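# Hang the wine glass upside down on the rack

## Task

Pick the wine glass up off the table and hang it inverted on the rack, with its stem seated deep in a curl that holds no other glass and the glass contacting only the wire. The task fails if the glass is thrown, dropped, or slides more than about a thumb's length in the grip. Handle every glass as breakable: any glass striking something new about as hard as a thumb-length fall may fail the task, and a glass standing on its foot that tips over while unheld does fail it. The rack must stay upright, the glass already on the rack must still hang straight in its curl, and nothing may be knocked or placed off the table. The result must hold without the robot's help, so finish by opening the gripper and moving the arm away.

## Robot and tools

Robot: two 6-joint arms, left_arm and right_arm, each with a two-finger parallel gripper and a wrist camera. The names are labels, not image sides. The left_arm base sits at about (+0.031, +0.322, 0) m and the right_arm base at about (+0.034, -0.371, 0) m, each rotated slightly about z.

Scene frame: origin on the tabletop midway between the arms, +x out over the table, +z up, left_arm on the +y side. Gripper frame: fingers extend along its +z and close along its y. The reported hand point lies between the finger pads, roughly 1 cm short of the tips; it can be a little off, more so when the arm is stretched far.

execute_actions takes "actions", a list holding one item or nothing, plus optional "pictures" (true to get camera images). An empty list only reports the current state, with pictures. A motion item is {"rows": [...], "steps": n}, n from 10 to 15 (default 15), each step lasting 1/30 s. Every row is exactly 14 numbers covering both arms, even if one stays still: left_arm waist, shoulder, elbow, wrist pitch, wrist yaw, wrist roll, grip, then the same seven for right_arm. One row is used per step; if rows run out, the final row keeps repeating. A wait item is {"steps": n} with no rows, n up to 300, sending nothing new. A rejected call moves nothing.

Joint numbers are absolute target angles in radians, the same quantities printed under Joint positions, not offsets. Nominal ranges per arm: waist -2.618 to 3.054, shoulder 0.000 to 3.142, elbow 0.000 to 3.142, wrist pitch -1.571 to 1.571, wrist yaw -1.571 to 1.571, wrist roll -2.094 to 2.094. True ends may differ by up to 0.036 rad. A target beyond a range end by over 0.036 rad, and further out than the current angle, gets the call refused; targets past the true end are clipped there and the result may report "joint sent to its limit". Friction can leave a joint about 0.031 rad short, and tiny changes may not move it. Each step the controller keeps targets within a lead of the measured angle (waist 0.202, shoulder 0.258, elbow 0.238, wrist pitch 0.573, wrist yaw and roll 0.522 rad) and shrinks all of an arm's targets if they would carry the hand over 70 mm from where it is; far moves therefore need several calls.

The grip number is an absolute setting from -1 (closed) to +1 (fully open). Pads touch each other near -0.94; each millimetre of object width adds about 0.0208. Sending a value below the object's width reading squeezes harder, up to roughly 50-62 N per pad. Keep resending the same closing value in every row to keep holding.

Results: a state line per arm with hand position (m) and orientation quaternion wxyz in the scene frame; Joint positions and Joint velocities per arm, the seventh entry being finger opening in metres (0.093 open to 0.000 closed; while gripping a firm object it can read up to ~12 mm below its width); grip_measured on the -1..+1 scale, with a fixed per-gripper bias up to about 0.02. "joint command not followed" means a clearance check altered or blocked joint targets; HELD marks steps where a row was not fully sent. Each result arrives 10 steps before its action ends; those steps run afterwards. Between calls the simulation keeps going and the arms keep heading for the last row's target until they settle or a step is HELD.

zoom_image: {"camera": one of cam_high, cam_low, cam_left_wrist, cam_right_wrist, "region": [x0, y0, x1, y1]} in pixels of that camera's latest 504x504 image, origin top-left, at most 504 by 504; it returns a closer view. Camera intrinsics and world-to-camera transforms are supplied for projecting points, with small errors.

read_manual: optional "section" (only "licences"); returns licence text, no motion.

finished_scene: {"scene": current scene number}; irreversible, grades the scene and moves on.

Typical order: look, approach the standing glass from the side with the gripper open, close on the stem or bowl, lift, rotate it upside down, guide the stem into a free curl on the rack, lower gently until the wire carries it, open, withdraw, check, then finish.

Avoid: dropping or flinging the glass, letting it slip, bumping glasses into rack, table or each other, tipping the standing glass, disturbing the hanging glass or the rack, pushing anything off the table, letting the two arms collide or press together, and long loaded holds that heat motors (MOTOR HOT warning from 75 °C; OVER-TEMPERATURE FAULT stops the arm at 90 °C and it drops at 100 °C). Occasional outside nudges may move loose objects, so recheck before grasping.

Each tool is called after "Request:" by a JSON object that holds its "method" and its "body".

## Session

Request:
{"method": "execute_actions", "body": {"actions": []}}

Scene clock: 0.00 s of 4800.00 s.
left_arm: end_effector_position=(+0.4498, +0.4185, +0.1163) grip_measured=+0.988 end_effector_quat_wxyz=(-0.368, +0.715, -0.544, +0.241) | right_arm: end_effector_position=(+0.1171, -0.6729, +0.2247) grip_measured=+1.000 end_effector_quat_wxyz=(+0.542, +0.557, +0.534, +0.333)
Joint positions: left_arm=[ 0.063  1.546  0.846  0.033 -0.13  -1.602  0.093] | right_arm=[-1.755  1.632  1.204 -1.306 -1.376 -0.379  0.093]
Joint velocities: left_arm=[-0.002  0.012 -0.002 -0.037 -0.007  0.051 -0.001] | right_arm=[-0.017 -0.017  0.017  0.022 -0.081 -0.037  0.   ]
Motor temperatures (°C, as the motors report them): left_arm=[22 23 25 25 24 25] | right_arm=[22 23 22 23 23 23]
camera_calibration (this result's frames):
cam_left_wrist: T_world_to_cam=[[0.578715, 0.137272, 0.803894, -0.417115], [-0.0596769, -0.975961, 0.209614, 0.451415], [0.813344, -0.169281, -0.556611, -0.152946], [0, 0, 0, 1]] pos_world=[0.392727, 0.471931, 0.155562]
cam_right_wrist: T_world_to_cam=[[-0.225271, -0.179881, -0.957547, 0.120634], [-0.202431, 0.970003, -0.134597, 0.745635], [0.953035, 0.163516, -0.254927, 0.131767], [0, 0, 0, 1]] pos_world=[0.0525363, -0.723115, 0.249464]

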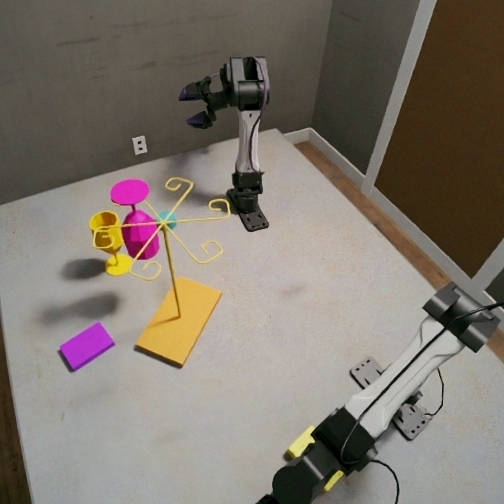

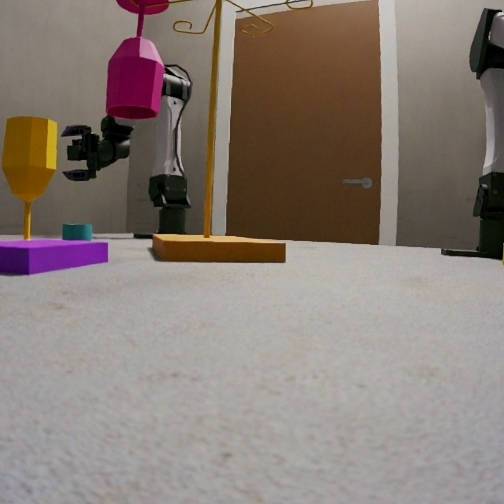

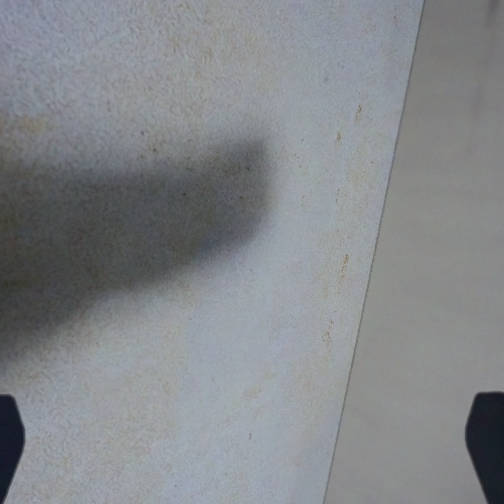

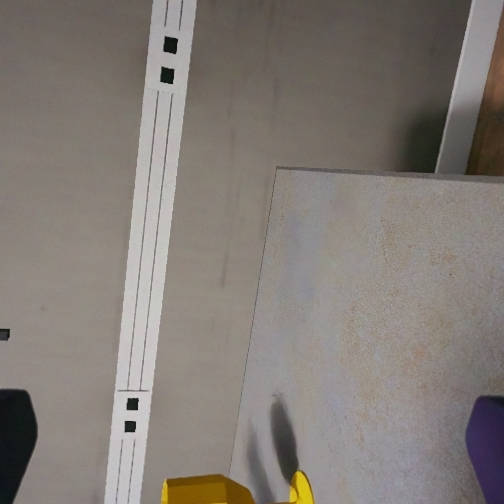

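Request:
{"method": "execute_actions", "body": {"actions": [{"rows":[[0.063,1.546,0.846,0.033,-0.13,-1.602,1,-0.6,2.09,1.85,-1.31,-1.57,-1.57,1]]}]}}

Request:
{"method": "execute_actions", "body": {"actions": [{"steps":30}]}}

Request:
{"method": "execute_actions", "body": {"actions": [{"rows":[[0.063,1.546,0.846,0.033,-0.13,-1.602,1,-0.19,2.09,1.85,-1.31,-1.57,-1.57,1]]}]}}

Request:
{"method": "execute_actions", "body": {"actions": [{"steps":25}], "pictures": true}}

Scene clock: 0.67 s of 4800.00 s.
left_arm: end_effector_position=(+0.4498, +0.4185, +0.1163) grip_measured=+0.988 end_effector_quat_wxyz=(-0.368, +0.715, -0.544, +0.241) | right_arm: end_effector_position=(+0.1847, -0.7310, +0.2321) grip_measured=+1.000 end_effector_quat_wxyz=(+0.610, +0.342, +0.652, +0.293)
Joint positions: left_arm=[ 0.063  1.546  0.846  0.033 -0.13  -1.602  0.093] | right_arm=[-1.516  1.946  1.548 -1.322 -1.486 -0.789  0.093]
Joint velocities: left_arm=[-0.027 -0.012 -0.022 -0.037 -0.037  0.081 -0.001] | right_arm=[ 1.546  1.99   2.078  0.256 -0.462 -2.366  0.   ]
Motor temperatures (°C, as the motors report them): left_arm=[22 23 25 26 24 25] | right_arm=[22 23 22 23 23 23]
Steps of this call (steps 1 to 15: nothing new was sent; steps 16 to 20: the first 5 steps of this action). Readings (joint positions):
16: left_arm=[0.063 1.546 0.846 0.033 -0.130 -1.602] | right_arm=[-1.732 1.665 1.241 -1.336 -1.390 -0.453]
17: left_arm=[0.063 1.546 0.846 0.033 -0.130 -1.602] | right_arm=[-1.683 1.729 1.317 -1.341 -1.421 -0.539]
19: left_arm=[0.063 1.546 0.846 0.033 -0.130 -1.602] | right_arm=[-1.571 1.876 1.474 -1.328 -1.470 -0.705]
20: the state above

Scene clock: 1.67 s of 4800.00 s.
left_arm: end_effector_position=(+0.4498, +0.4185, +0.1163) grip_measured=+0.988 end_effector_quat_wxyz=(-0.368, +0.715, -0.544, +0.241) | right_arm: end_effector_position=(+0.4531, -0.5056, +0.2548) grip_measured=+1.000 end_effector_quat_wxyz=(+0.636, -0.293, +0.648, +0.301)
Joint positions: left_arm=[ 0.063  1.546  0.846  0.033 -0.13  -1.602  0.093] | right_arm=[-0.601  2.109  1.83  -1.299 -1.56  -1.561  0.093]
Joint velocities: left_arm=[-0.032 -0.027  0.002  0.037 -0.007  0.007 -0.   ] | right_arm=[ 0.017  0.002 -0.007  0.037 -0.022 -0.007  0.   ]
Motor temperatures (°C, as the motors report them): left_arm=[22 23 25 26 24 25] | right_arm=[22 23 22 23 23 23]
Kept back: nothing.
Steps of this call (steps 1 to 10: the last 10 steps of your previous action; steps 11 to 30: the robot went on to your last target). Readings (joint positions):
1: left_arm=[0.063 1.546 0.846 0.033 -0.130 -1.602] | right_arm=[-1.460 2.009 1.619 -1.315 -1.497 -0.873]
2: left_arm=[0.063 1.546 0.846 0.033 -0.130 -1.602] | right_arm=[-1.405 2.058 1.683 -1.308 -1.504 -0.954]
4: left_arm=[0.063 1.546 0.846 0.033 -0.130 -1.602] | right_arm=[-1.294 2.105 1.763 -1.294 -1.516 -1.113]
8: left_arm=[0.063 1.546 0.846 0.033 -0.130 -1.602] | right_arm=[-1.061 2.109 1.823 -1.291 -1.540 -1.338]
30: the state above

Scene clock: 1.83 s of 4800.00 s.
left_arm: end_effector_position=(+0.4498, +0.4185, +0.1163) grip_measured=+0.988 end_effector_quat_wxyz=(-0.368, +0.715, -0.544, +0.241) | right_arm: end_effector_position=(+0.4714, -0.4210, +0.2549) grip_measured=+1.000 end_effector_quat_wxyz=(+0.604, -0.355, +0.615, +0.362)
Joint positions: left_arm=[ 0.063  1.546  0.846  0.033 -0.13  -1.602  0.093] | right_arm=[-0.404  2.109  1.83  -1.299 -1.561 -1.561  0.093]
Joint velocities: left_arm=[-0.007  0.002  0.002 -0.007 -0.051 -0.007 -0.   ] | right_arm=[ 1.639 -0.007 -0.007 -0.007 -0.066  0.007  0.   ]
Motor temperatures (°C, as the motors report them): left_arm=[22 23 25 26 24 25] | right_arm=[22 23 22 23 23 23]
Steps of this call (steps 1 to 5: the first 5 steps of this action). Readings (joint positions):
1: left_arm=[0.063 1.546 0.846 0.033 -0.130 -1.602] | right_arm=[-0.585 2.109 1.830 -1.299 -1.561 -1.561]
2: left_arm=[0.063 1.546 0.846 0.033 -0.130 -1.602] | right_arm=[-0.557 2.109 1.830 -1.299 -1.561 -1.561]
4: left_arm=[0.063 1.546 0.846 0.033 -0.130 -1.602] | right_arm=[-0.461 2.109 1.830 -1.299 -1.561 -1.561]
5: the state above

Scene clock: 2.67 s of 4800.00 s.
left_arm: end_effector_position=(+0.4498, +0.4185, +0.1163) grip_measured=+0.988 end_effector_quat_wxyz=(-0.368, +0.715, -0.544, +0.241) | right_arm: end_effector_position=(+0.4720, -0.3271, +0.2549) grip_measured=+1.000 end_effector_quat_wxyz=(+0.561, -0.419, +0.574, +0.424)
Joint positions: left_arm=[ 0.063  1.546  0.846  0.033 -0.13  -1.602  0.093] | right_arm=[-0.19   2.109  1.83  -1.301 -1.561 -1.563  0.093]
Joint velocities: left_arm=[-0.007 -0.007 -0.012  0.022 -0.037  0.051  0.001] | right_arm=[-0.002 -0.012 -0.002 -0.022  0.066 -0.037  0.   ]
Motor temperatures (°C, as the motors report them): left_arm=[22 23 25 26 24 25] | right_arm=[22 23 22 23 23 23]
Kept back: nothing.
Steps of this call (steps 1 to 10: the last 10 steps of your previous action; steps 11 to 25: the robot went on to your last target). Readings (joint positions):
1: left_arm=[0.063 1.546 0.846 0.033 -0.130 -1.602] | right_arm=[-0.345 2.109 1.830 -1.299 -1.561 -1.561]
2: left_arm=[0.063 1.546 0.846 0.033 -0.130 -1.602] | right_arm=[-0.285 2.109 1.830 -1.299 -1.561 -1.562]
4: left_arm=[0.063 1.546 0.846 0.033 -0.130 -1.602] | right_arm=[-0.189 2.109 1.830 -1.299 -1.561 -1.562]
8: left_arm=[0.063 1.546 0.846 0.033 -0.130 -1.602] | right_arm=[-0.153 2.109 1.830 -1.301 -1.561 -1.563]
25: the state above
camera_calibration (this result's frames):
cam_left_wrist: T_world_to_cam=[[0.578715, 0.137272, 0.803894, -0.417115], [-0.0596769, -0.975961, 0.209614, 0.451415], [0.813344, -0.169281, -0.556611, -0.152946], [0, 0, 0, 1]] pos_world=[0.392727, 0.471931, 0.155562]
cam_right_wrist: T_world_to_cam=[[0.960976, -0.276602, 0.00416217, -0.545027], [-0.111379, -0.400641, -0.90944, 0.192298], [0.253221, 0.873486, -0.415814, 0.348249], [0, 0, 0, 1]] pos_world=[0.456992, -0.377903, 0.321958]

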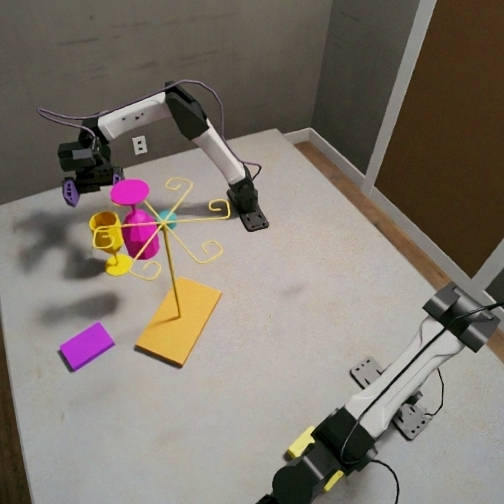

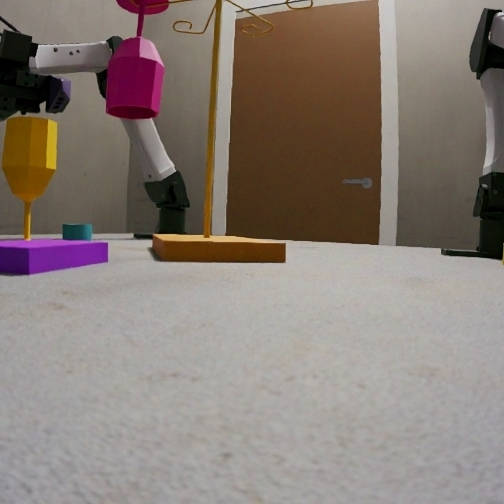

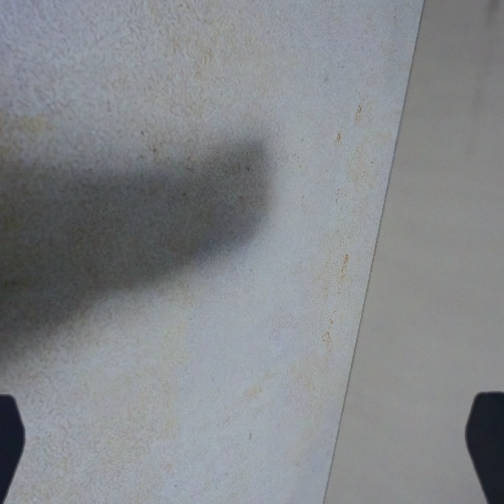

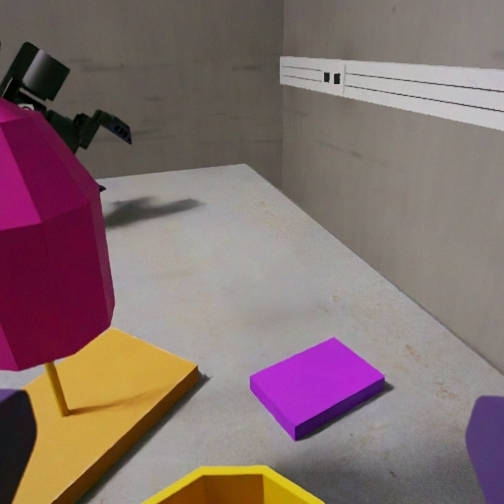

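Request:
{"method": "execute_actions", "body": {"actions": [{"rows":[[0.063,1.546,0.846,0.033,-0.13,-1.602,1,-0.15,2.11,1.73,-1.18,-1.57,-1.57,1]]}]}}

Request:
{"method": "execute_actions", "body": {"actions": [{"rows":[[0.063,1.546,0.846,0.033,-0.13,-1.602,1,-0.15,2.128,1.655,-1.09,-1.57,-1.57,1]]}]}}

Request:
{"method": "execute_actions", "body": {"actions": [{"rows":[[0.063,1.546,0.846,0.033,-0.13,-1.602,1,-0.15,2.155,1.6,-1.01,-1.57,-1.57,1]]}]}}

Request:
{"method": "execute_actions", "body": {"actions": [{"rows":[[0.063,1.546,0.846,0.033,-0.13,-1.602,1,-0.15,2.185,1.548,-0.93,-1.57,-1.57,1]]}]}}

Request:
{"method": "execute_actions", "body": {"actions": [{"steps":15}], "pictures": true}}

Scene clock: 3.50 s of 4800.00 s.
left_arm: end_effector_position=(+0.4498, +0.4185, +0.1163) grip_measured=+0.988 end_effector_quat_wxyz=(-0.368, +0.715, -0.544, +0.241) | right_arm: end_effector_position=(+0.4680, -0.3128, +0.2353) grip_measured=+1.000 end_effector_quat_wxyz=(+0.554, -0.423, +0.568, +0.437)
Joint positions: left_arm=[ 0.063  1.546  0.846  0.033 -0.13  -1.602  0.093] | right_arm=[-0.159  2.108  1.747 -1.23  -1.568 -1.564  0.093]
Joint velocities: left_arm=[-0.002  0.012 -0.002  0.081  0.11  -0.022  0.001] | right_arm=[ 0.183  0.056 -0.217  0.212 -0.066  0.051  0.   ]
Motor temperatures (°C, as the motors report them): left_arm=[22 23 26 26 24 25] | right_arm=[22 24 22 23 24 23]
Steps of this call (steps 1 to 15: the robot went on to your last target; steps 16 to 20: nothing new was sent; steps 21 to 25: the first 5 steps of this action). Readings (joint positions):
21: left_arm=[0.063 1.546 0.846 0.033 -0.130 -1.602] | right_arm=[-0.187 2.106 1.814 -1.279 -1.566 -1.563]
22: left_arm=[0.063 1.546 0.846 0.033 -0.130 -1.602] | right_arm=[-0.182 2.104 1.792 -1.260 -1.567 -1.564]
24: left_arm=[0.063 1.546 0.846 0.033 -0.130 -1.602] | right_arm=[-0.166 2.106 1.757 -1.237 -1.568 -1.564]
25: the state above

Scene clock: 4.00 s of 4800.00 s.
left_arm: end_effector_position=(+0.4498, +0.4185, +0.1163) grip_measured=+0.988 end_effector_quat_wxyz=(-0.368, +0.715, -0.544, +0.241) | right_arm: end_effector_position=(+0.4672, -0.3091, +0.2134) grip_measured=+1.000 end_effector_quat_wxyz=(+0.556, -0.428, +0.563, +0.437)
Joint positions: left_arm=[ 0.063  1.546  0.846  0.033 -0.13  -1.602  0.093] | right_arm=[-0.151  2.119  1.673 -1.135 -1.572 -1.564  0.093]
Joint velocities: left_arm=[ 0.012  0.012  0.002  0.007 -0.007 -0.022 -0.   ] | right_arm=[-0.017  0.125 -0.178  0.212  0.051 -0.007  0.   ]
Motor temperatures (°C, as the motors report them): left_arm=[22 23 26 26 24 25] | right_arm=[22 24 22 23 24 23]
Steps of this call (steps 1 to 10: the last 10 steps of your previous action; steps 11 to 15: the first 5 steps of this action). Readings (joint positions):
11: left_arm=[0.063 1.546 0.846 0.033 -0.130 -1.602] | right_arm=[-0.151 2.109 1.728 -1.177 -1.570 -1.564]
12: left_arm=[0.063 1.546 0.846 0.033 -0.130 -1.602] | right_arm=[-0.151 2.108 1.711 -1.160 -1.572 -1.564]
14: left_arm=[0.063 1.546 0.846 0.033 -0.130 -1.602] | right_arm=[-0.151 2.115 1.681 -1.141 -1.572 -1.564]
15: the state above

Scene clock: 4.50 s of 4800.00 s.
left_arm: end_effector_position=(+0.4498, +0.4185, +0.1163) grip_measured=+0.988 end_effector_quat_wxyz=(-0.368, +0.715, -0.544, +0.241) | right_arm: end_effector_position=(+0.4680, -0.3093, +0.1921) grip_measured=+1.000 end_effector_quat_wxyz=(+0.558, -0.430, +0.560, +0.435)
Joint positions: left_arm=[ 0.063  1.546  0.846  0.033 -0.13  -1.602  0.093] | right_arm=[-0.151  2.141  1.619 -1.051 -1.574 -1.565  0.093]
Joint velocities: left_arm=[ 0.002 -0.007 -0.012  0.007 -0.022 -0.037  0.   ] | right_arm=[ 0.017  0.168 -0.134  0.242  0.051  0.007  0.   ]
Motor temperatures (°C, as the motors report them): left_arm=[22 23 26 26 24 25] | right_arm=[22 24 22 23 24 23]
Steps of this call (steps 1 to 10: the last 10 steps of your previous action; steps 11 to 15: the first 5 steps of this action). Readings (joint positions):
11: left_arm=[0.063 1.546 0.846 0.033 -0.130 -1.602] | right_arm=[-0.151 2.125 1.657 -1.090 -1.573 -1.565]
12: left_arm=[0.063 1.546 0.846 0.033 -0.130 -1.602] | right_arm=[-0.151 2.126 1.646 -1.075 -1.574 -1.565]
14: left_arm=[0.063 1.546 0.846 0.033 -0.130 -1.602] | right_arm=[-0.151 2.135 1.625 -1.056 -1.574 -1.565]
15: the state above

Scene clock: 5.00 s of 4800.00 s.
left_arm: end_effector_position=(+0.4498, +0.4185, +0.1163) grip_measured=+0.988 end_effector_quat_wxyz=(-0.368, +0.715, -0.544, +0.241) | right_arm: end_effector_position=(+0.4680, -0.3093, +0.1692) grip_measured=+1.000 end_effector_quat_wxyz=(+0.559, -0.430, +0.560, +0.435)
Joint positions: left_arm=[ 0.063  1.546  0.846  0.033 -0.13  -1.602  0.093] | right_arm=[-0.151  2.168  1.567 -0.97  -1.574 -1.565  0.093]
Joint velocities: left_arm=[ 0.002 -0.027 -0.007  0.022 -0.022 -0.007  0.   ] | right_arm=[ 0.002  0.193 -0.159  0.11   0.022 -0.007  0.   ]
Motor temperatures (°C, as the motors report them): left_arm=[22 23 26 26 24 25] | right_arm=[22 24 22 23 24 23]
Steps of this call (steps 1 to 10: the last 10 steps of your previous action; steps 11 to 15: the first 5 steps of this action). Readings (joint positions):
11: left_arm=[0.063 1.546 0.846 0.033 -0.130 -1.602] | right_arm=[-0.151 2.150 1.603 -1.009 -1.574 -1.565]
12: left_arm=[0.063 1.546 0.846 0.033 -0.130 -1.602] | right_arm=[-0.151 2.151 1.592 -0.994 -1.574 -1.565]
14: left_arm=[0.063 1.546 0.846 0.033 -0.130 -1.602] | right_arm=[-0.151 2.162 1.573 -0.976 -1.574 -1.565]
15: the state above

Scene clock: 5.50 s of 4800.00 s.
left_arm: end_effector_position=(+0.4498, +0.4185, +0.1163) grip_measured=+0.988 end_effector_quat_wxyz=(-0.368, +0.715, -0.544, +0.241) | right_arm: end_effector_position=(+0.4693, -0.3096, +0.1629) grip_measured=+1.000 end_effector_quat_wxyz=(+0.560, -0.433, +0.558, +0.433)
Joint positions: left_arm=[ 0.063  1.546  0.846  0.033 -0.13  -1.602  0.093] | right_arm=[-0.151  2.18   1.56  -0.943 -1.573 -1.565  0.093]
Joint velocities: left_arm=[-0.017 -0.007 -0.012  0.007  0.081  0.007  0.001] | right_arm=[-0.017  0.007 -0.017 -0.007  0.022 -0.095  0.   ]
Motor temperatures (°C, as the motors report them): left_arm=[22 24 26 27 24 25] | right_arm=[22 24 22 23 24 23]
Kept back: nothing.
Steps of this call (steps 1 to 10: the last 10 steps of your previous action; steps 11 to 15: the robot went on to your last target). Readings (joint positions):
1: left_arm=[0.063 1.546 0.846 0.033 -0.130 -1.602] | right_arm=[-0.151 2.174 1.563 -0.965 -1.574 -1.565]
2: left_arm=[0.063 1.546 0.846 0.033 -0.130 -1.602] | right_arm=[-0.151 2.178 1.561 -0.961 -1.574 -1.565]
4: left_arm=[0.063 1.546 0.846 0.033 -0.130 -1.602] | right_arm=[-0.151 2.180 1.560 -0.956 -1.573 -1.565]
8: left_arm=[0.063 1.546 0.846 0.033 -0.130 -1.602] | right_arm=[-0.151 2.180 1.560 -0.948 -1.573 -1.565]
15: the state above
camera_calibration (this result's frames):
cam_left_wrist: T_world_to_cam=[[0.578715, 0.137272, 0.803894, -0.417115], [-0.0596769, -0.975961, 0.209614, 0.451415], [0.813344, -0.169281, -0.556611, -0.152946], [0, 0, 0, 1]] pos_world=[0.392727, 0.471931, 0.155562]
cam_right_wrist: T_world_to_cam=[[0.970911, -0.238368, 0.0226349, -0.532979], [-0.0764434, -0.398169, -0.914121, 0.100481], [0.22691, 0.8858, -0.404809, 0.309755], [0, 0, 0, 1]] pos_world=[0.45487, -0.361418, 0.229307]

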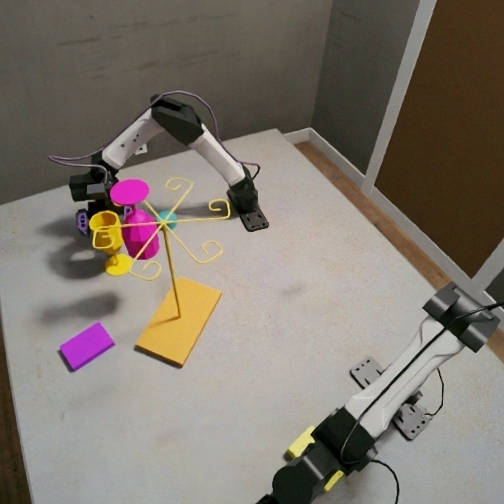

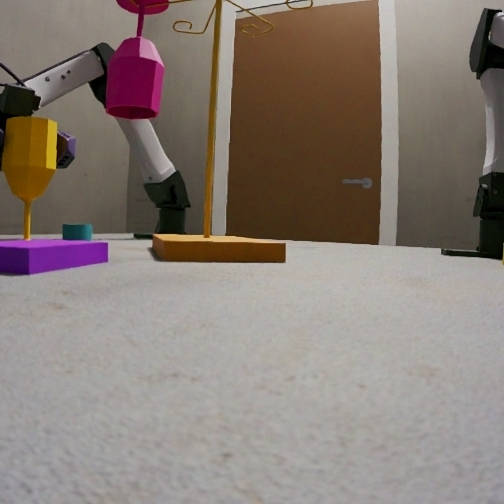

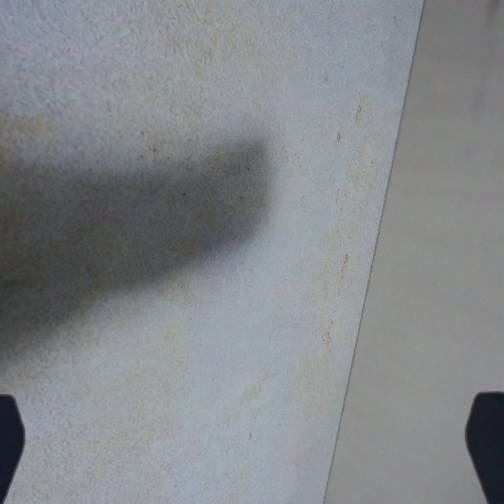

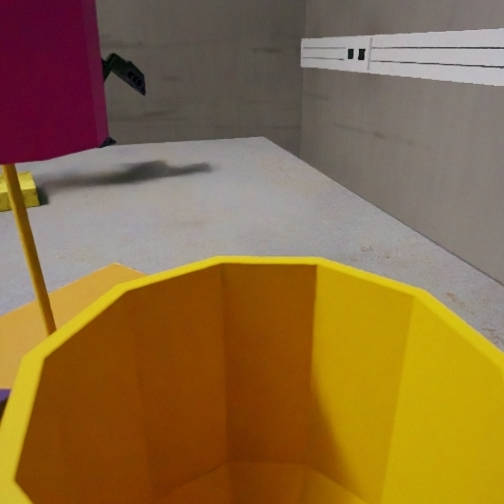

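Request:
{"method": "execute_actions", "body": {"actions": [{"rows":[[0.063,1.546,0.846,0.033,-0.13,-1.602,1,-0.15,2.2,1.585,-0.93,-1.57,-1.57,1],[0.063,1.546,0.846,0.033,-0.13,-1.602,1,-0.15,2.2,1.585,-0.93,-1.57,-1.57,1],[0.063,1.546,0.846,0.033,-0.13,-1.602,1,-0.15,2.2,1.585,-0.93,-1.57,-1.57,1],[0.063,1.546,0.846,0.033,-0.13,-1.602,1,-0.15,2.2,1.585,-0.93,-1.57,-1.57,0.2]]}]}}

Request:
{"method": "execute_actions", "body": {"actions": [{"rows":[[0.063,1.546,0.846,0.033,-0.13,-1.602,1,-0.15,2.15,1.62,-1.03,-1.57,-1.57,0.2],[0.063,1.546,0.846,0.033,-0.13,-1.602,1,-0.15,2.15,1.62,-1.03,-1.57,-1.57,0.2],[0.063,1.546,0.846,0.033,-0.13,-1.602,1,-0.15,2.15,1.62,-1.03,-1.57,-1.57,0.2],[0.063,1.546,0.846,0.033,-0.13,-1.602,1,-0.6,2.1,1.8,-1.27,-1.57,-1.57,0.2]]}]}}

Request:
{"method": "execute_actions", "body": {"actions": [{"rows":[[0.8,1.3,0.846,0.033,-0.13,-1.602,1,-0.6,1.5,1.35,-1.42,-1.57,-1.57,0.2]]}]}}

Request:
{"method": "execute_actions", "body": {"actions": [{"rows":[[0.8,1.3,0.846,0.033,-0.13,-1.602,1,-0.6,1.5,1.35,-1.42,1.57,-1.57,0.2]]}]}}

Request:
{"method": "execute_actions", "body": {"actions": [{"steps":50}]}}

Request:
{"method": "execute_actions", "body": {"actions": [{"rows":[[0.8,1.3,0.846,0.033,-0.13,-1.602,1,1.68,1.36,0.97,-1.18,1.57,-1.57,0.2]]}]}}

Request:
{"method": "execute_actions", "body": {"actions": [{"steps":50}], "pictures": true}}

Request:
{"method": "zoom_image", "body": {"camera": "cam_high", "region": [100, 130, 290, 320]}}

Scene clock: 6.93 s of 4800.00 s.
left_arm: end_effector_position=(+0.4498, +0.4185, +0.1163) grip_measured=+0.988 end_effector_quat_wxyz=(-0.368, +0.715, -0.544, +0.241) | right_arm: end_effector_position=(+0.4694, -0.3096, +0.1630) grip_measured=+0.560 end_effector_quat_wxyz=(+0.561, -0.433, +0.558, +0.432)
Joint positions: left_arm=[ 0.063  1.546  0.846  0.033 -0.13  -1.602  0.093] | right_arm=[-0.151  2.18   1.56  -0.942 -1.574 -1.565  0.072]
Joint velocities: left_arm=[-0.012 -0.012 -0.007  0.051  0.095  0.022  0.   ] | right_arm=[ 0.002 -0.007 -0.002  0.037  0.022 -0.022 -0.419]
Motor temperatures (°C, as the motors report them): left_arm=[22 24 26 27 24 25] | right_arm=[22 25 22 23 24 23]
Steps of this call (steps 1 to 15: the robot went on to your last target; steps 16 to 38: nothing new was sent; steps 39 to 43: the first 5 steps of this action). Readings (joint positions):
39: left_arm=[0.063 1.546 0.846 0.033 -0.130 -1.602] | right_arm=[-0.151 2.180 1.560 -0.942 -1.573 -1.565]
40: left_arm=[0.063 1.546 0.846 0.033 -0.130 -1.602] | right_arm=[-0.151 2.180 1.560 -0.942 -1.573 -1.565]
42: left_arm=[0.063 1.546 0.846 0.033 -0.130 -1.602] | right_arm=[-0.151 2.180 1.560 -0.942 -1.573 -1.565]
43: the state above

Scene clock: 7.43 s of 4800.00 s.
left_arm: end_effector_position=(+0.4498, +0.4185, +0.1163) grip_measured=+0.988 end_effector_quat_wxyz=(-0.368, +0.715, -0.544, +0.241) | right_arm: end_effector_position=(+0.4753, -0.3239, +0.1803) grip_measured=+0.497 end_effector_quat_wxyz=(+0.558, -0.422, +0.573, +0.427)
Joint positions: left_arm=[ 0.063  1.546  0.846  0.033 -0.13  -1.602  0.093] | right_arm=[-0.181  2.177  1.639 -1.046 -1.558 -1.566  0.069]
Joint velocities: left_arm=[-0.002  0.007 -0.012 -0.066 -0.037 -0.022 -0.   ] | right_arm=[-0.735 -0.056  0.906 -0.857 -0.007 -0.037 -0.   ]
Motor temperatures (°C, as the motors report them): left_arm=[22 24 26 27 24 25] | right_arm=[22 25 22 23 24 23]
Steps of this call (steps 1 to 10: the last 10 steps of your previous action; steps 11 to 15: the first 5 steps of this action). Readings (joint positions):
11: left_arm=[0.063 1.546 0.846 0.033 -0.130 -1.602] | right_arm=[-0.151 2.180 1.567 -0.956 -1.570 -1.565]
12: left_arm=[0.063 1.546 0.846 0.033 -0.130 -1.602] | right_arm=[-0.151 2.180 1.576 -0.969 -1.567 -1.565]
14: left_arm=[0.063 1.546 0.846 0.033 -0.130 -1.602] | right_arm=[-0.161 2.177 1.609 -1.013 -1.562 -1.566]
15: the state above

Scene clock: 7.93 s of 4800.00 s.
left_arm: end_effector_position=(+0.4161, +0.4907, +0.1760) grip_measured=+0.988 end_effector_quat_wxyz=(-0.434, +0.736, -0.455, +0.248) | right_arm: end_effector_position=(+0.3937, -0.4662, +0.2540) grip_measured=+0.497 end_effector_quat_wxyz=(+0.620, -0.252, +0.668, +0.325)
Joint positions: left_arm=[ 0.255  1.381  0.837  0.017 -0.113 -1.602  0.093] | right_arm=[-0.626  1.845  1.459 -1.304 -1.55  -1.568  0.069]
Joint velocities: left_arm=[ 1.619 -1.023 -0.002  0.198 -0.007  0.022 -0.   ] | right_arm=[ 0.31  -1.971 -1.697 -0.799  0.11   0.007 -0.   ]
Motor temperatures (°C, as the motors report them): left_arm=[22 24 26 27 24 25] | right_arm=[22 25 22 23 24 23]
Steps of this call (steps 1 to 10: the last 10 steps of your previous action; steps 11 to 15: the first 5 steps of this action). Readings (joint positions):
11: left_arm=[0.077 1.530 0.844 0.028 -0.120 -1.602] | right_arm=[-0.644 2.090 1.746 -1.205 -1.558 -1.568]
12: left_arm=[0.107 1.498 0.839 0.015 -0.115 -1.602] | right_arm=[-0.649 2.039 1.672 -1.228 -1.554 -1.568]
14: left_arm=[0.199 1.419 0.837 0.012 -0.113 -1.602] | right_arm=[-0.637 1.914 1.524 -1.279 -1.551 -1.568]
15: the state above

Scene clock: 8.43 s of 4800.00 s.
left_arm: end_effector_position=(+0.2635, +0.6673, +0.2107) grip_measured=+0.988 end_effector_quat_wxyz=(-0.527, +0.812, -0.219, +0.123) | right_arm: end_effector_position=(+0.3241, -0.4219, +0.2539) grip_measured=+0.497 end_effector_quat_wxyz=(+0.476, -0.366, +0.774, +0.203)
Joint positions: left_arm=[ 0.809  1.305  0.837  0.037 -0.142 -1.602  0.093] | right_arm=[-0.602  1.487  1.365 -1.412 -1.086 -1.568  0.069]
Joint velocities: left_arm=[ 0.022 -0.012  0.002 -0.051  0.007  0.051  0.   ] | right_arm=[-0.017 -0.007 -0.012  0.022  2.967 -0.066 -0.   ]
Motor temperatures (°C, as the motors report them): left_arm=[22 24 26 27 24 25] | right_arm=[22 25 23 23 24 23]
Steps of this call (steps 1 to 10: the last 10 steps of your previous action; steps 11 to 15: the first 5 steps of this action). Readings (joint positions):
11: left_arm=[0.814 1.305 0.837 0.037 -0.142 -1.602] | right_arm=[-0.602 1.483 1.365 -1.408 -1.496 -1.568]
12: left_arm=[0.811 1.305 0.837 0.037 -0.142 -1.602] | right_arm=[-0.602 1.483 1.365 -1.411 -1.391 -1.568]
14: left_arm=[0.809 1.305 0.837 0.037 -0.142 -1.602] | right_arm=[-0.602 1.486 1.365 -1.411 -1.188 -1.568]
15: the state above

Scene clock: 10.10 s of 4800.00 s.
left_arm: end_effector_position=(+0.2635, +0.6673, +0.2107) grip_measured=+0.988 end_effector_quat_wxyz=(-0.527, +0.812, -0.219, +0.123) | right_arm: end_effector_position=(+0.1161, -0.6616, +0.3260) grip_measured=+0.497 end_effector_quat_wxyz=(+0.624, +0.290, -0.659, +0.303)
Joint positions: left_arm=[ 0.809  1.305  0.837  0.037 -0.142 -1.602  0.093] | right_arm=[-0.602  1.487  1.365 -1.414  1.534 -1.568  0.069]
Joint velocities: left_arm=[-0.022  0.022 -0.007  0.007 -0.007 -0.022 -0.001] | right_arm=[-0.012 -0.007 -0.012 -0.051 -0.037  0.022 -0.001]
Motor temperatures (°C, as the motors report them): left_arm=[22 24 27 27 24 25] | right_arm=[22 25 23 23 24 23]
joint sent to its limit (right arm) — the command would take joint 5 (wrist yaw) past its upper limit, so that joint was sent only as far as its limit.
Kept back: nothing.
Steps of this call (steps 1 to 10: the last 10 steps of your previous action; steps 11 to 50: the robot went on to your last target). Readings (joint positions):
1: left_arm=[0.809 1.305 0.837 0.037 -0.142 -1.602] | right_arm=[-0.602 1.487 1.365 -1.412 -0.986 -1.568]
2: left_arm=[0.809 1.305 0.837 0.037 -0.142 -1.602] | right_arm=[-0.602 1.487 1.365 -1.412 -0.884 -1.568]
4: left_arm=[0.809 1.305 0.837 0.037 -0.142 -1.602] | right_arm=[-0.602 1.487 1.365 -1.413 -0.684 -1.568]
8: left_arm=[0.809 1.305 0.837 0.037 -0.142 -1.602] | right_arm=[-0.602 1.487 1.365 -1.413 -0.285 -1.568]
50: the state above

Scene clock: 10.27 s of 4800.00 s.
left_arm: end_effector_position=(+0.2635, +0.6673, +0.2107) grip_measured=+0.988 end_effector_quat_wxyz=(-0.527, +0.812, -0.219, +0.123) | right_arm: end_effector_position=(+0.1732, -0.6071, +0.2690) grip_measured=+0.497 end_effector_quat_wxyz=(+0.584, +0.410, -0.587, +0.384)
Joint positions: left_arm=[ 0.809  1.305  0.837  0.037 -0.142 -1.602  0.093] | right_arm=[-0.276  1.373  1.032 -1.26   1.547 -1.568  0.069]
Joint velocities: left_arm=[ 0.002 -0.007 -0.007 -0.007  0.007  0.007 -0.   ] | right_arm=[ 2.19  -0.012 -1.346  0.344 -0.154  0.022 -0.001]
Motor temperatures (°C, as the motors report them): left_arm=[22 24 27 27 24 25] | right_arm=[22 25 23 23 24 23]
joint sent to its limit (right arm) — the command would take joint 5 (wrist yaw) past its upper limit, so that joint was sent only as far as its limit.
Steps of this call (steps 1 to 5: the first 5 steps of this action). Readings (joint positions):
1: left_arm=[0.809 1.305 0.837 0.037 -0.142 -1.602] | right_arm=[-0.575 1.464 1.320 -1.361 1.547 -1.569]
2: left_arm=[0.809 1.305 0.837 0.037 -0.142 -1.602] | right_arm=[-0.511 1.425 1.241 -1.317 1.550 -1.568]
4: left_arm=[0.809 1.305 0.837 0.037 -0.142 -1.602] | right_arm=[-0.353 1.376 1.087 -1.271 1.551 -1.568]
5: the state above

Scene clock: 11.93 s of 4800.00 s.
left_arm: end_effector_position=(+0.2635, +0.6673, +0.2107) grip_measured=+0.988 end_effector_quat_wxyz=(-0.527, +0.812, -0.219, +0.123) | right_arm: end_effector_position=(+0.2010, -0.1527, +0.2517) grip_measured=+0.497 end_effector_quat_wxyz=(+0.001, +0.718, +0.005, +0.696)
Joint positions: left_arm=[ 0.809  1.305  0.837  0.037 -0.142 -1.602  0.093] | right_arm=[ 1.681  1.375  0.97  -1.176  1.539 -1.568  0.069]
Joint velocities: left_arm=[-0.007 -0.007  0.002 -0.022  0.007 -0.037  0.   ] | right_arm=[-0.022 -0.002  0.012  0.022  0.022 -0.007 -0.001]
Motor temperatures (°C, as the motors report them): left_arm=[22 24 27 28 24 25] | right_arm=[22 25 23 23 24 23]
joint sent to its limit (right arm) — the command would take joint 5 (wrist yaw) past its upper limit, so that joint was sent only as far as its limit.
Kept back: nothing.
Steps of this call (steps 1 to 10: the last 10 steps of your previous action; steps 11 to 45: the robot went on to your last target; steps 46 to 50: nothing new was sent). Readings (joint positions):
1: left_arm=[0.809 1.305 0.837 0.037 -0.142 -1.602] | right_arm=[-0.198 1.375 0.996 -1.249 1.540 -1.568]
2: left_arm=[0.809 1.305 0.837 0.037 -0.142 -1.602] | right_arm=[-0.121 1.375 0.976 -1.240 1.536 -1.568]
4: left_arm=[0.809 1.305 0.837 0.037 -0.142 -1.602] | right_arm=[0.031 1.375 0.970 -1.222 1.535 -1.568]
8: left_arm=[0.809 1.305 0.837 0.037 -0.142 -1.602] | right_arm=[0.337 1.375 0.970 -1.195 1.537 -1.568]
50: the state above
All arms were judged still, so your last target was given up. Only a new action makes them travel on or press farther. Fingers that are still opening or closing keep moving.
camera_calibration (this result's frames):
cam_left_wrist: T_world_to_cam=[[0.208459, 0.330427, 0.920523, -0.475222], [0.601945, -0.785166, 0.145525, 0.375138], [0.770848, 0.523768, -0.362574, -0.399007], [0, 0, 0, 1]] pos_world=[0.180826, 0.660559, 0.238192]
cam_right_wrist: T_world_to_cam=[[0.0060776, 0.999542, -0.0296475, 0.159002], [-0.377653, 0.0297467, 0.925469, -0.113518], [0.925927, 0.00557183, 0.377661, -0.204215], [0, 0, 0, 1]] pos_world=[0.145252, -0.154415, 0.186896]

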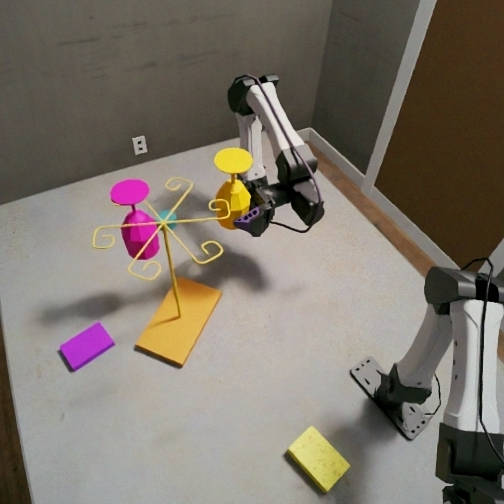

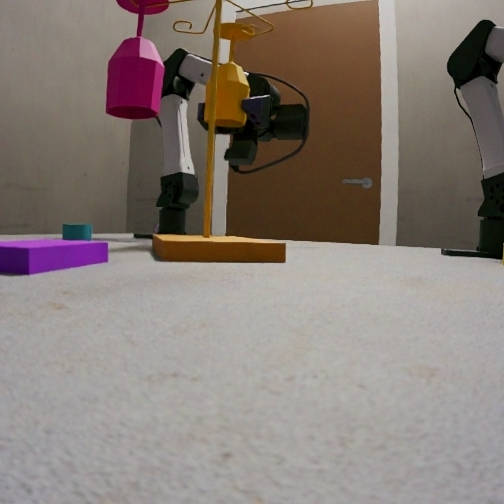

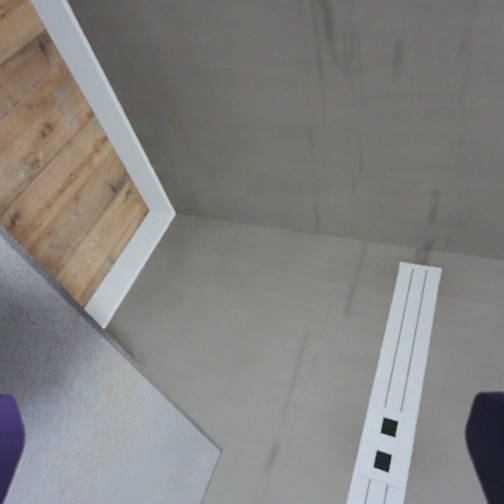

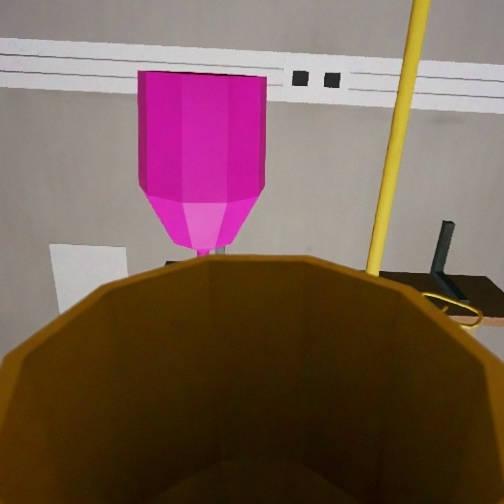

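Region (100, 130, 290, 320) of cam_high's 504x504 image, scaled by 2.653, with more detail than that image has.

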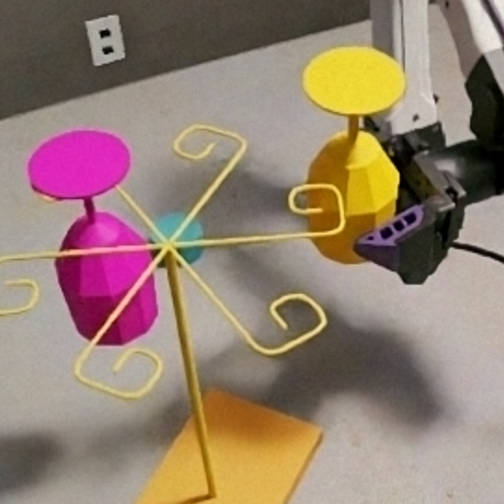

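Request:
{"method": "execute_actions", "body": {"actions": [{"rows":[[0.8,1.3,0.846,0.033,-0.13,-1.602,1,1.52,1.56,1.16,-1.15,1.53,-1.57,0.2]]}]}}

Request:
{"method": "execute_actions", "body": {"actions": [{"rows":[[0.8,1.3,0.846,0.033,-0.13,-1.602,1,1.44,1.66,1.27,-1.16,1.53,-1.57,0.2]]}]}}

Request:
{"method": "execute_actions", "body": {"actions": [{"rows":[[0.8,1.3,0.846,0.033,-0.13,-1.602,1,1.375,1.745,1.36,-1.17,1.53,-1.57,0.2]]}]}}

Request:
{"method": "execute_actions", "body": {"actions": [{"steps":15}], "pictures": true}}

Request:
{"method": "zoom_image", "body": {"camera": "cam_high", "region": [100, 130, 290, 320]}}

Scene clock: 13.07 s of 4800.00 s.
left_arm: end_effector_position=(+0.2635, +0.6673, +0.2107) grip_measured=+0.988 end_effector_quat_wxyz=(-0.527, +0.812, -0.219, +0.123) | right_arm: end_effector_position=(+0.2394, -0.1349, +0.2547) grip_measured=+0.497 end_effector_quat_wxyz=(+0.047, +0.719, -0.057, +0.691)
Joint positions: left_arm=[ 0.809  1.305  0.837  0.037 -0.142 -1.602  0.093] | right_arm=[ 1.526  1.547  1.141 -1.154  1.53  -1.569  0.069]
Joint velocities: left_arm=[-0.007 -0.002 -0.012  0.007  0.007  0.022 -0.   ] | right_arm=[-0.237  0.335  0.095  0.168 -0.139 -0.037 -0.001]
Motor temperatures (°C, as the motors report them): left_arm=[22 24 27 28 24 25] | right_arm=[22 25 23 23 24 23]
Steps of this call (steps 1 to 29: nothing new was sent; steps 30 to 34: the first 5 steps of this action). Readings (joint positions):
30: left_arm=[0.809 1.305 0.837 0.037 -0.142 -1.602] | right_arm=[1.657 1.402 1.001 -1.194 1.531 -1.569]
31: left_arm=[0.809 1.305 0.837 0.037 -0.142 -1.602] | right_arm=[1.607 1.453 1.059 -1.192 1.530 -1.569]
33: left_arm=[0.809 1.305 0.837 0.037 -0.142 -1.602] | right_arm=[1.539 1.531 1.132 -1.161 1.531 -1.569]
34: the state above

Scene clock: 13.57 s of 4800.00 s.
left_arm: end_effector_position=(+0.2635, +0.6673, +0.2107) grip_measured=+0.988 end_effector_quat_wxyz=(-0.527, +0.812, -0.219, +0.123) | right_arm: end_effector_position=(+0.2636, -0.1257, +0.2547) grip_measured=+0.497 end_effector_quat_wxyz=(+0.072, +0.719, -0.089, +0.685)
Joint positions: left_arm=[ 0.809  1.305  0.837  0.037 -0.142 -1.602  0.093] | right_arm=[ 1.446  1.647  1.249 -1.156  1.521 -1.569  0.069]
Joint velocities: left_arm=[ 0.002  0.007  0.002  0.081 -0.007  0.066 -0.001] | right_arm=[-0.164  0.168  0.042  0.051 -0.022 -0.154  0.001]
Motor temperatures (°C, as the motors report them): left_arm=[22 24 27 28 24 25] | right_arm=[22 25 23 23 24 23]
Steps of this call (steps 1 to 10: the last 10 steps of your previous action; steps 11 to 15: the first 5 steps of this action). Readings (joint positions):
11: left_arm=[0.809 1.305 0.837 0.037 -0.142 -1.602] | right_arm=[1.511 1.572 1.161 -1.166 1.520 -1.569]
12: left_arm=[0.809 1.305 0.837 0.037 -0.142 -1.602] | right_arm=[1.490 1.598 1.197 -1.168 1.520 -1.569]
14: left_arm=[0.809 1.305 0.837 0.037 -0.142 -1.602] | right_arm=[1.454 1.638 1.243 -1.158 1.521 -1.569]
15: the state above

Scene clock: 14.07 s of 4800.00 s.
left_arm: end_effector_position=(+0.2635, +0.6673, +0.2107) grip_measured=+0.988 end_effector_quat_wxyz=(-0.527, +0.812, -0.219, +0.123) | right_arm: end_effector_position=(+0.2854, -0.1199, +0.2530) grip_measured=+0.497 end_effector_quat_wxyz=(+0.095, +0.717, -0.111, +0.682)
Joint positions: left_arm=[ 0.809  1.305  0.837  0.037 -0.142 -1.602  0.093] | right_arm=[ 1.381  1.731  1.338 -1.165  1.518 -1.569  0.069]
Joint velocities: left_arm=[-0.002 -0.012  0.007  0.007  0.051 -0.007  0.   ] | right_arm=[-0.173  0.173  0.017 -0.066 -0.022  0.066 -0.   ]
Motor temperatures (°C, as the motors report them): left_arm=[22 24 27 28 24 25] | right_arm=[22 25 23 23 24 23]
Steps of this call (steps 1 to 10: the last 10 steps of your previous action; steps 11 to 15: the first 5 steps of this action). Readings (joint positions):
11: left_arm=[0.809 1.305 0.837 0.037 -0.142 -1.602] | right_arm=[1.435 1.664 1.266 -1.169 1.518 -1.569]
12: left_arm=[0.809 1.305 0.837 0.037 -0.142 -1.602] | right_arm=[1.419 1.687 1.297 -1.172 1.518 -1.569]
14: left_arm=[0.809 1.305 0.837 0.037 -0.142 -1.602] | right_arm=[1.389 1.722 1.334 -1.165 1.518 -1.569]
15: the state above

Scene clock: 14.57 s of 4800.00 s.
left_arm: end_effector_position=(+0.2635, +0.6673, +0.2107) grip_measured=+0.988 end_effector_quat_wxyz=(-0.527, +0.812, -0.219, +0.123) | right_arm: end_effector_position=(+0.2867, -0.1201, +0.2510) grip_measured=+0.497 end_effector_quat_wxyz=(+0.099, +0.717, -0.110, +0.681)
Joint positions: left_arm=[ 0.809  1.305  0.837  0.037 -0.142 -1.602  0.093] | right_arm=[ 1.377  1.738  1.338 -1.165  1.518 -1.569  0.069]
Joint velocities: left_arm=[ 0.002 -0.007  0.012 -0.081 -0.066  0.037 -0.   ] | right_arm=[-0.007 -0.007  0.007  0.007 -0.095 -0.037 -0.001]
Motor temperatures (°C, as the motors report them): left_arm=[22 24 27 28 24 25] | right_arm=[22 25 23 23 24 23]
Kept back: nothing.
Steps of this call (steps 1 to 10: the last 10 steps of your previous action; steps 11 to 15: the robot went on to your last target). Readings (joint positions):
1: left_arm=[0.809 1.305 0.837 0.037 -0.142 -1.602] | right_arm=[1.377 1.735 1.338 -1.165 1.518 -1.569]
2: left_arm=[0.809 1.305 0.837 0.037 -0.142 -1.602] | right_arm=[1.377 1.737 1.338 -1.165 1.518 -1.569]
4: left_arm=[0.809 1.305 0.837 0.037 -0.142 -1.602] | right_arm=[1.377 1.738 1.338 -1.165 1.518 -1.569]
8: left_arm=[0.809 1.305 0.837 0.037 -0.142 -1.602] | right_arm=[1.377 1.738 1.338 -1.165 1.518 -1.569]
15: the state above
All arms were judged still, so your last target was given up. Only a new action makes them travel on or press farther. Fingers that are still opening or closing keep moving.
camera_calibration (this result's frames):
cam_left_wrist: T_world_to_cam=[[0.208459, 0.330427, 0.920523, -0.475222], [0.601945, -0.785166, 0.145525, 0.375138], [0.770848, 0.523768, -0.362574, -0.399007], [0, 0, 0, 1]] pos_world=[0.180826, 0.660559, 0.238192]
cam_right_wrist: T_world_to_cam=[[0.304722, 0.952346, -0.01351, 0.0305121], [-0.337583, 0.121258, 0.933453, -0.0839711], [0.890608, -0.279883, 0.358446, -0.30287], [0, 0, 0, 1]] pos_world=[0.232094, -0.103644, 0.187358]

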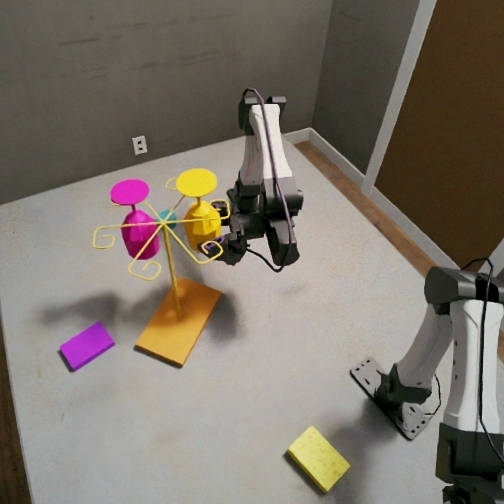

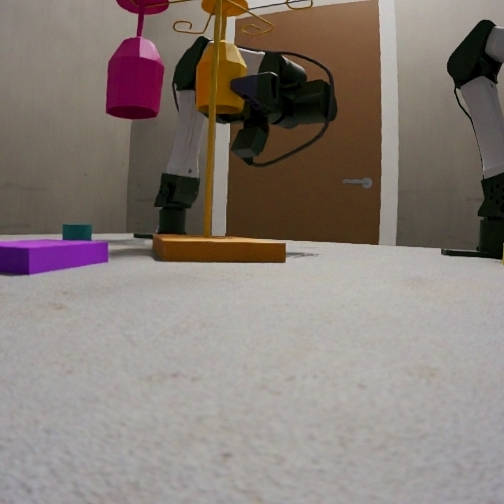

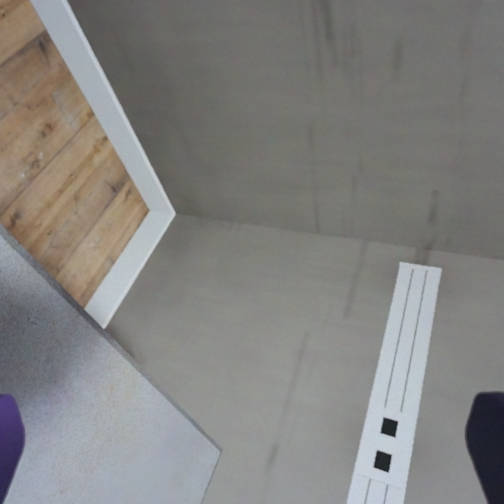

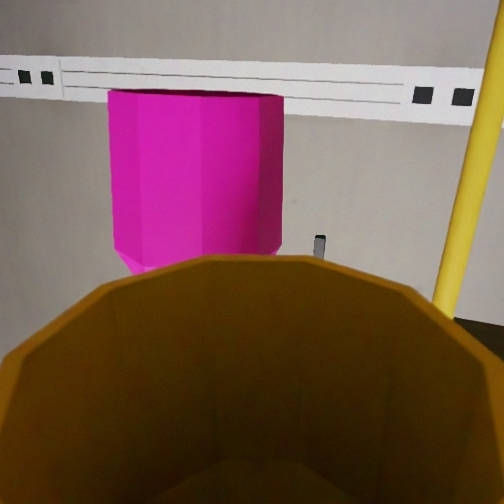

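Region (100, 130, 290, 320) of cam_high's 504x504 image, scaled by 2.653, with more detail than that image has.

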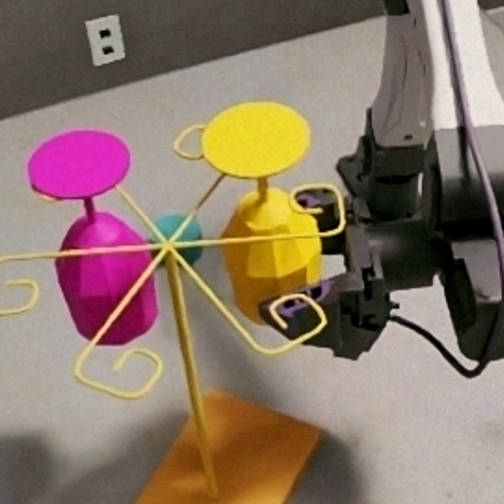

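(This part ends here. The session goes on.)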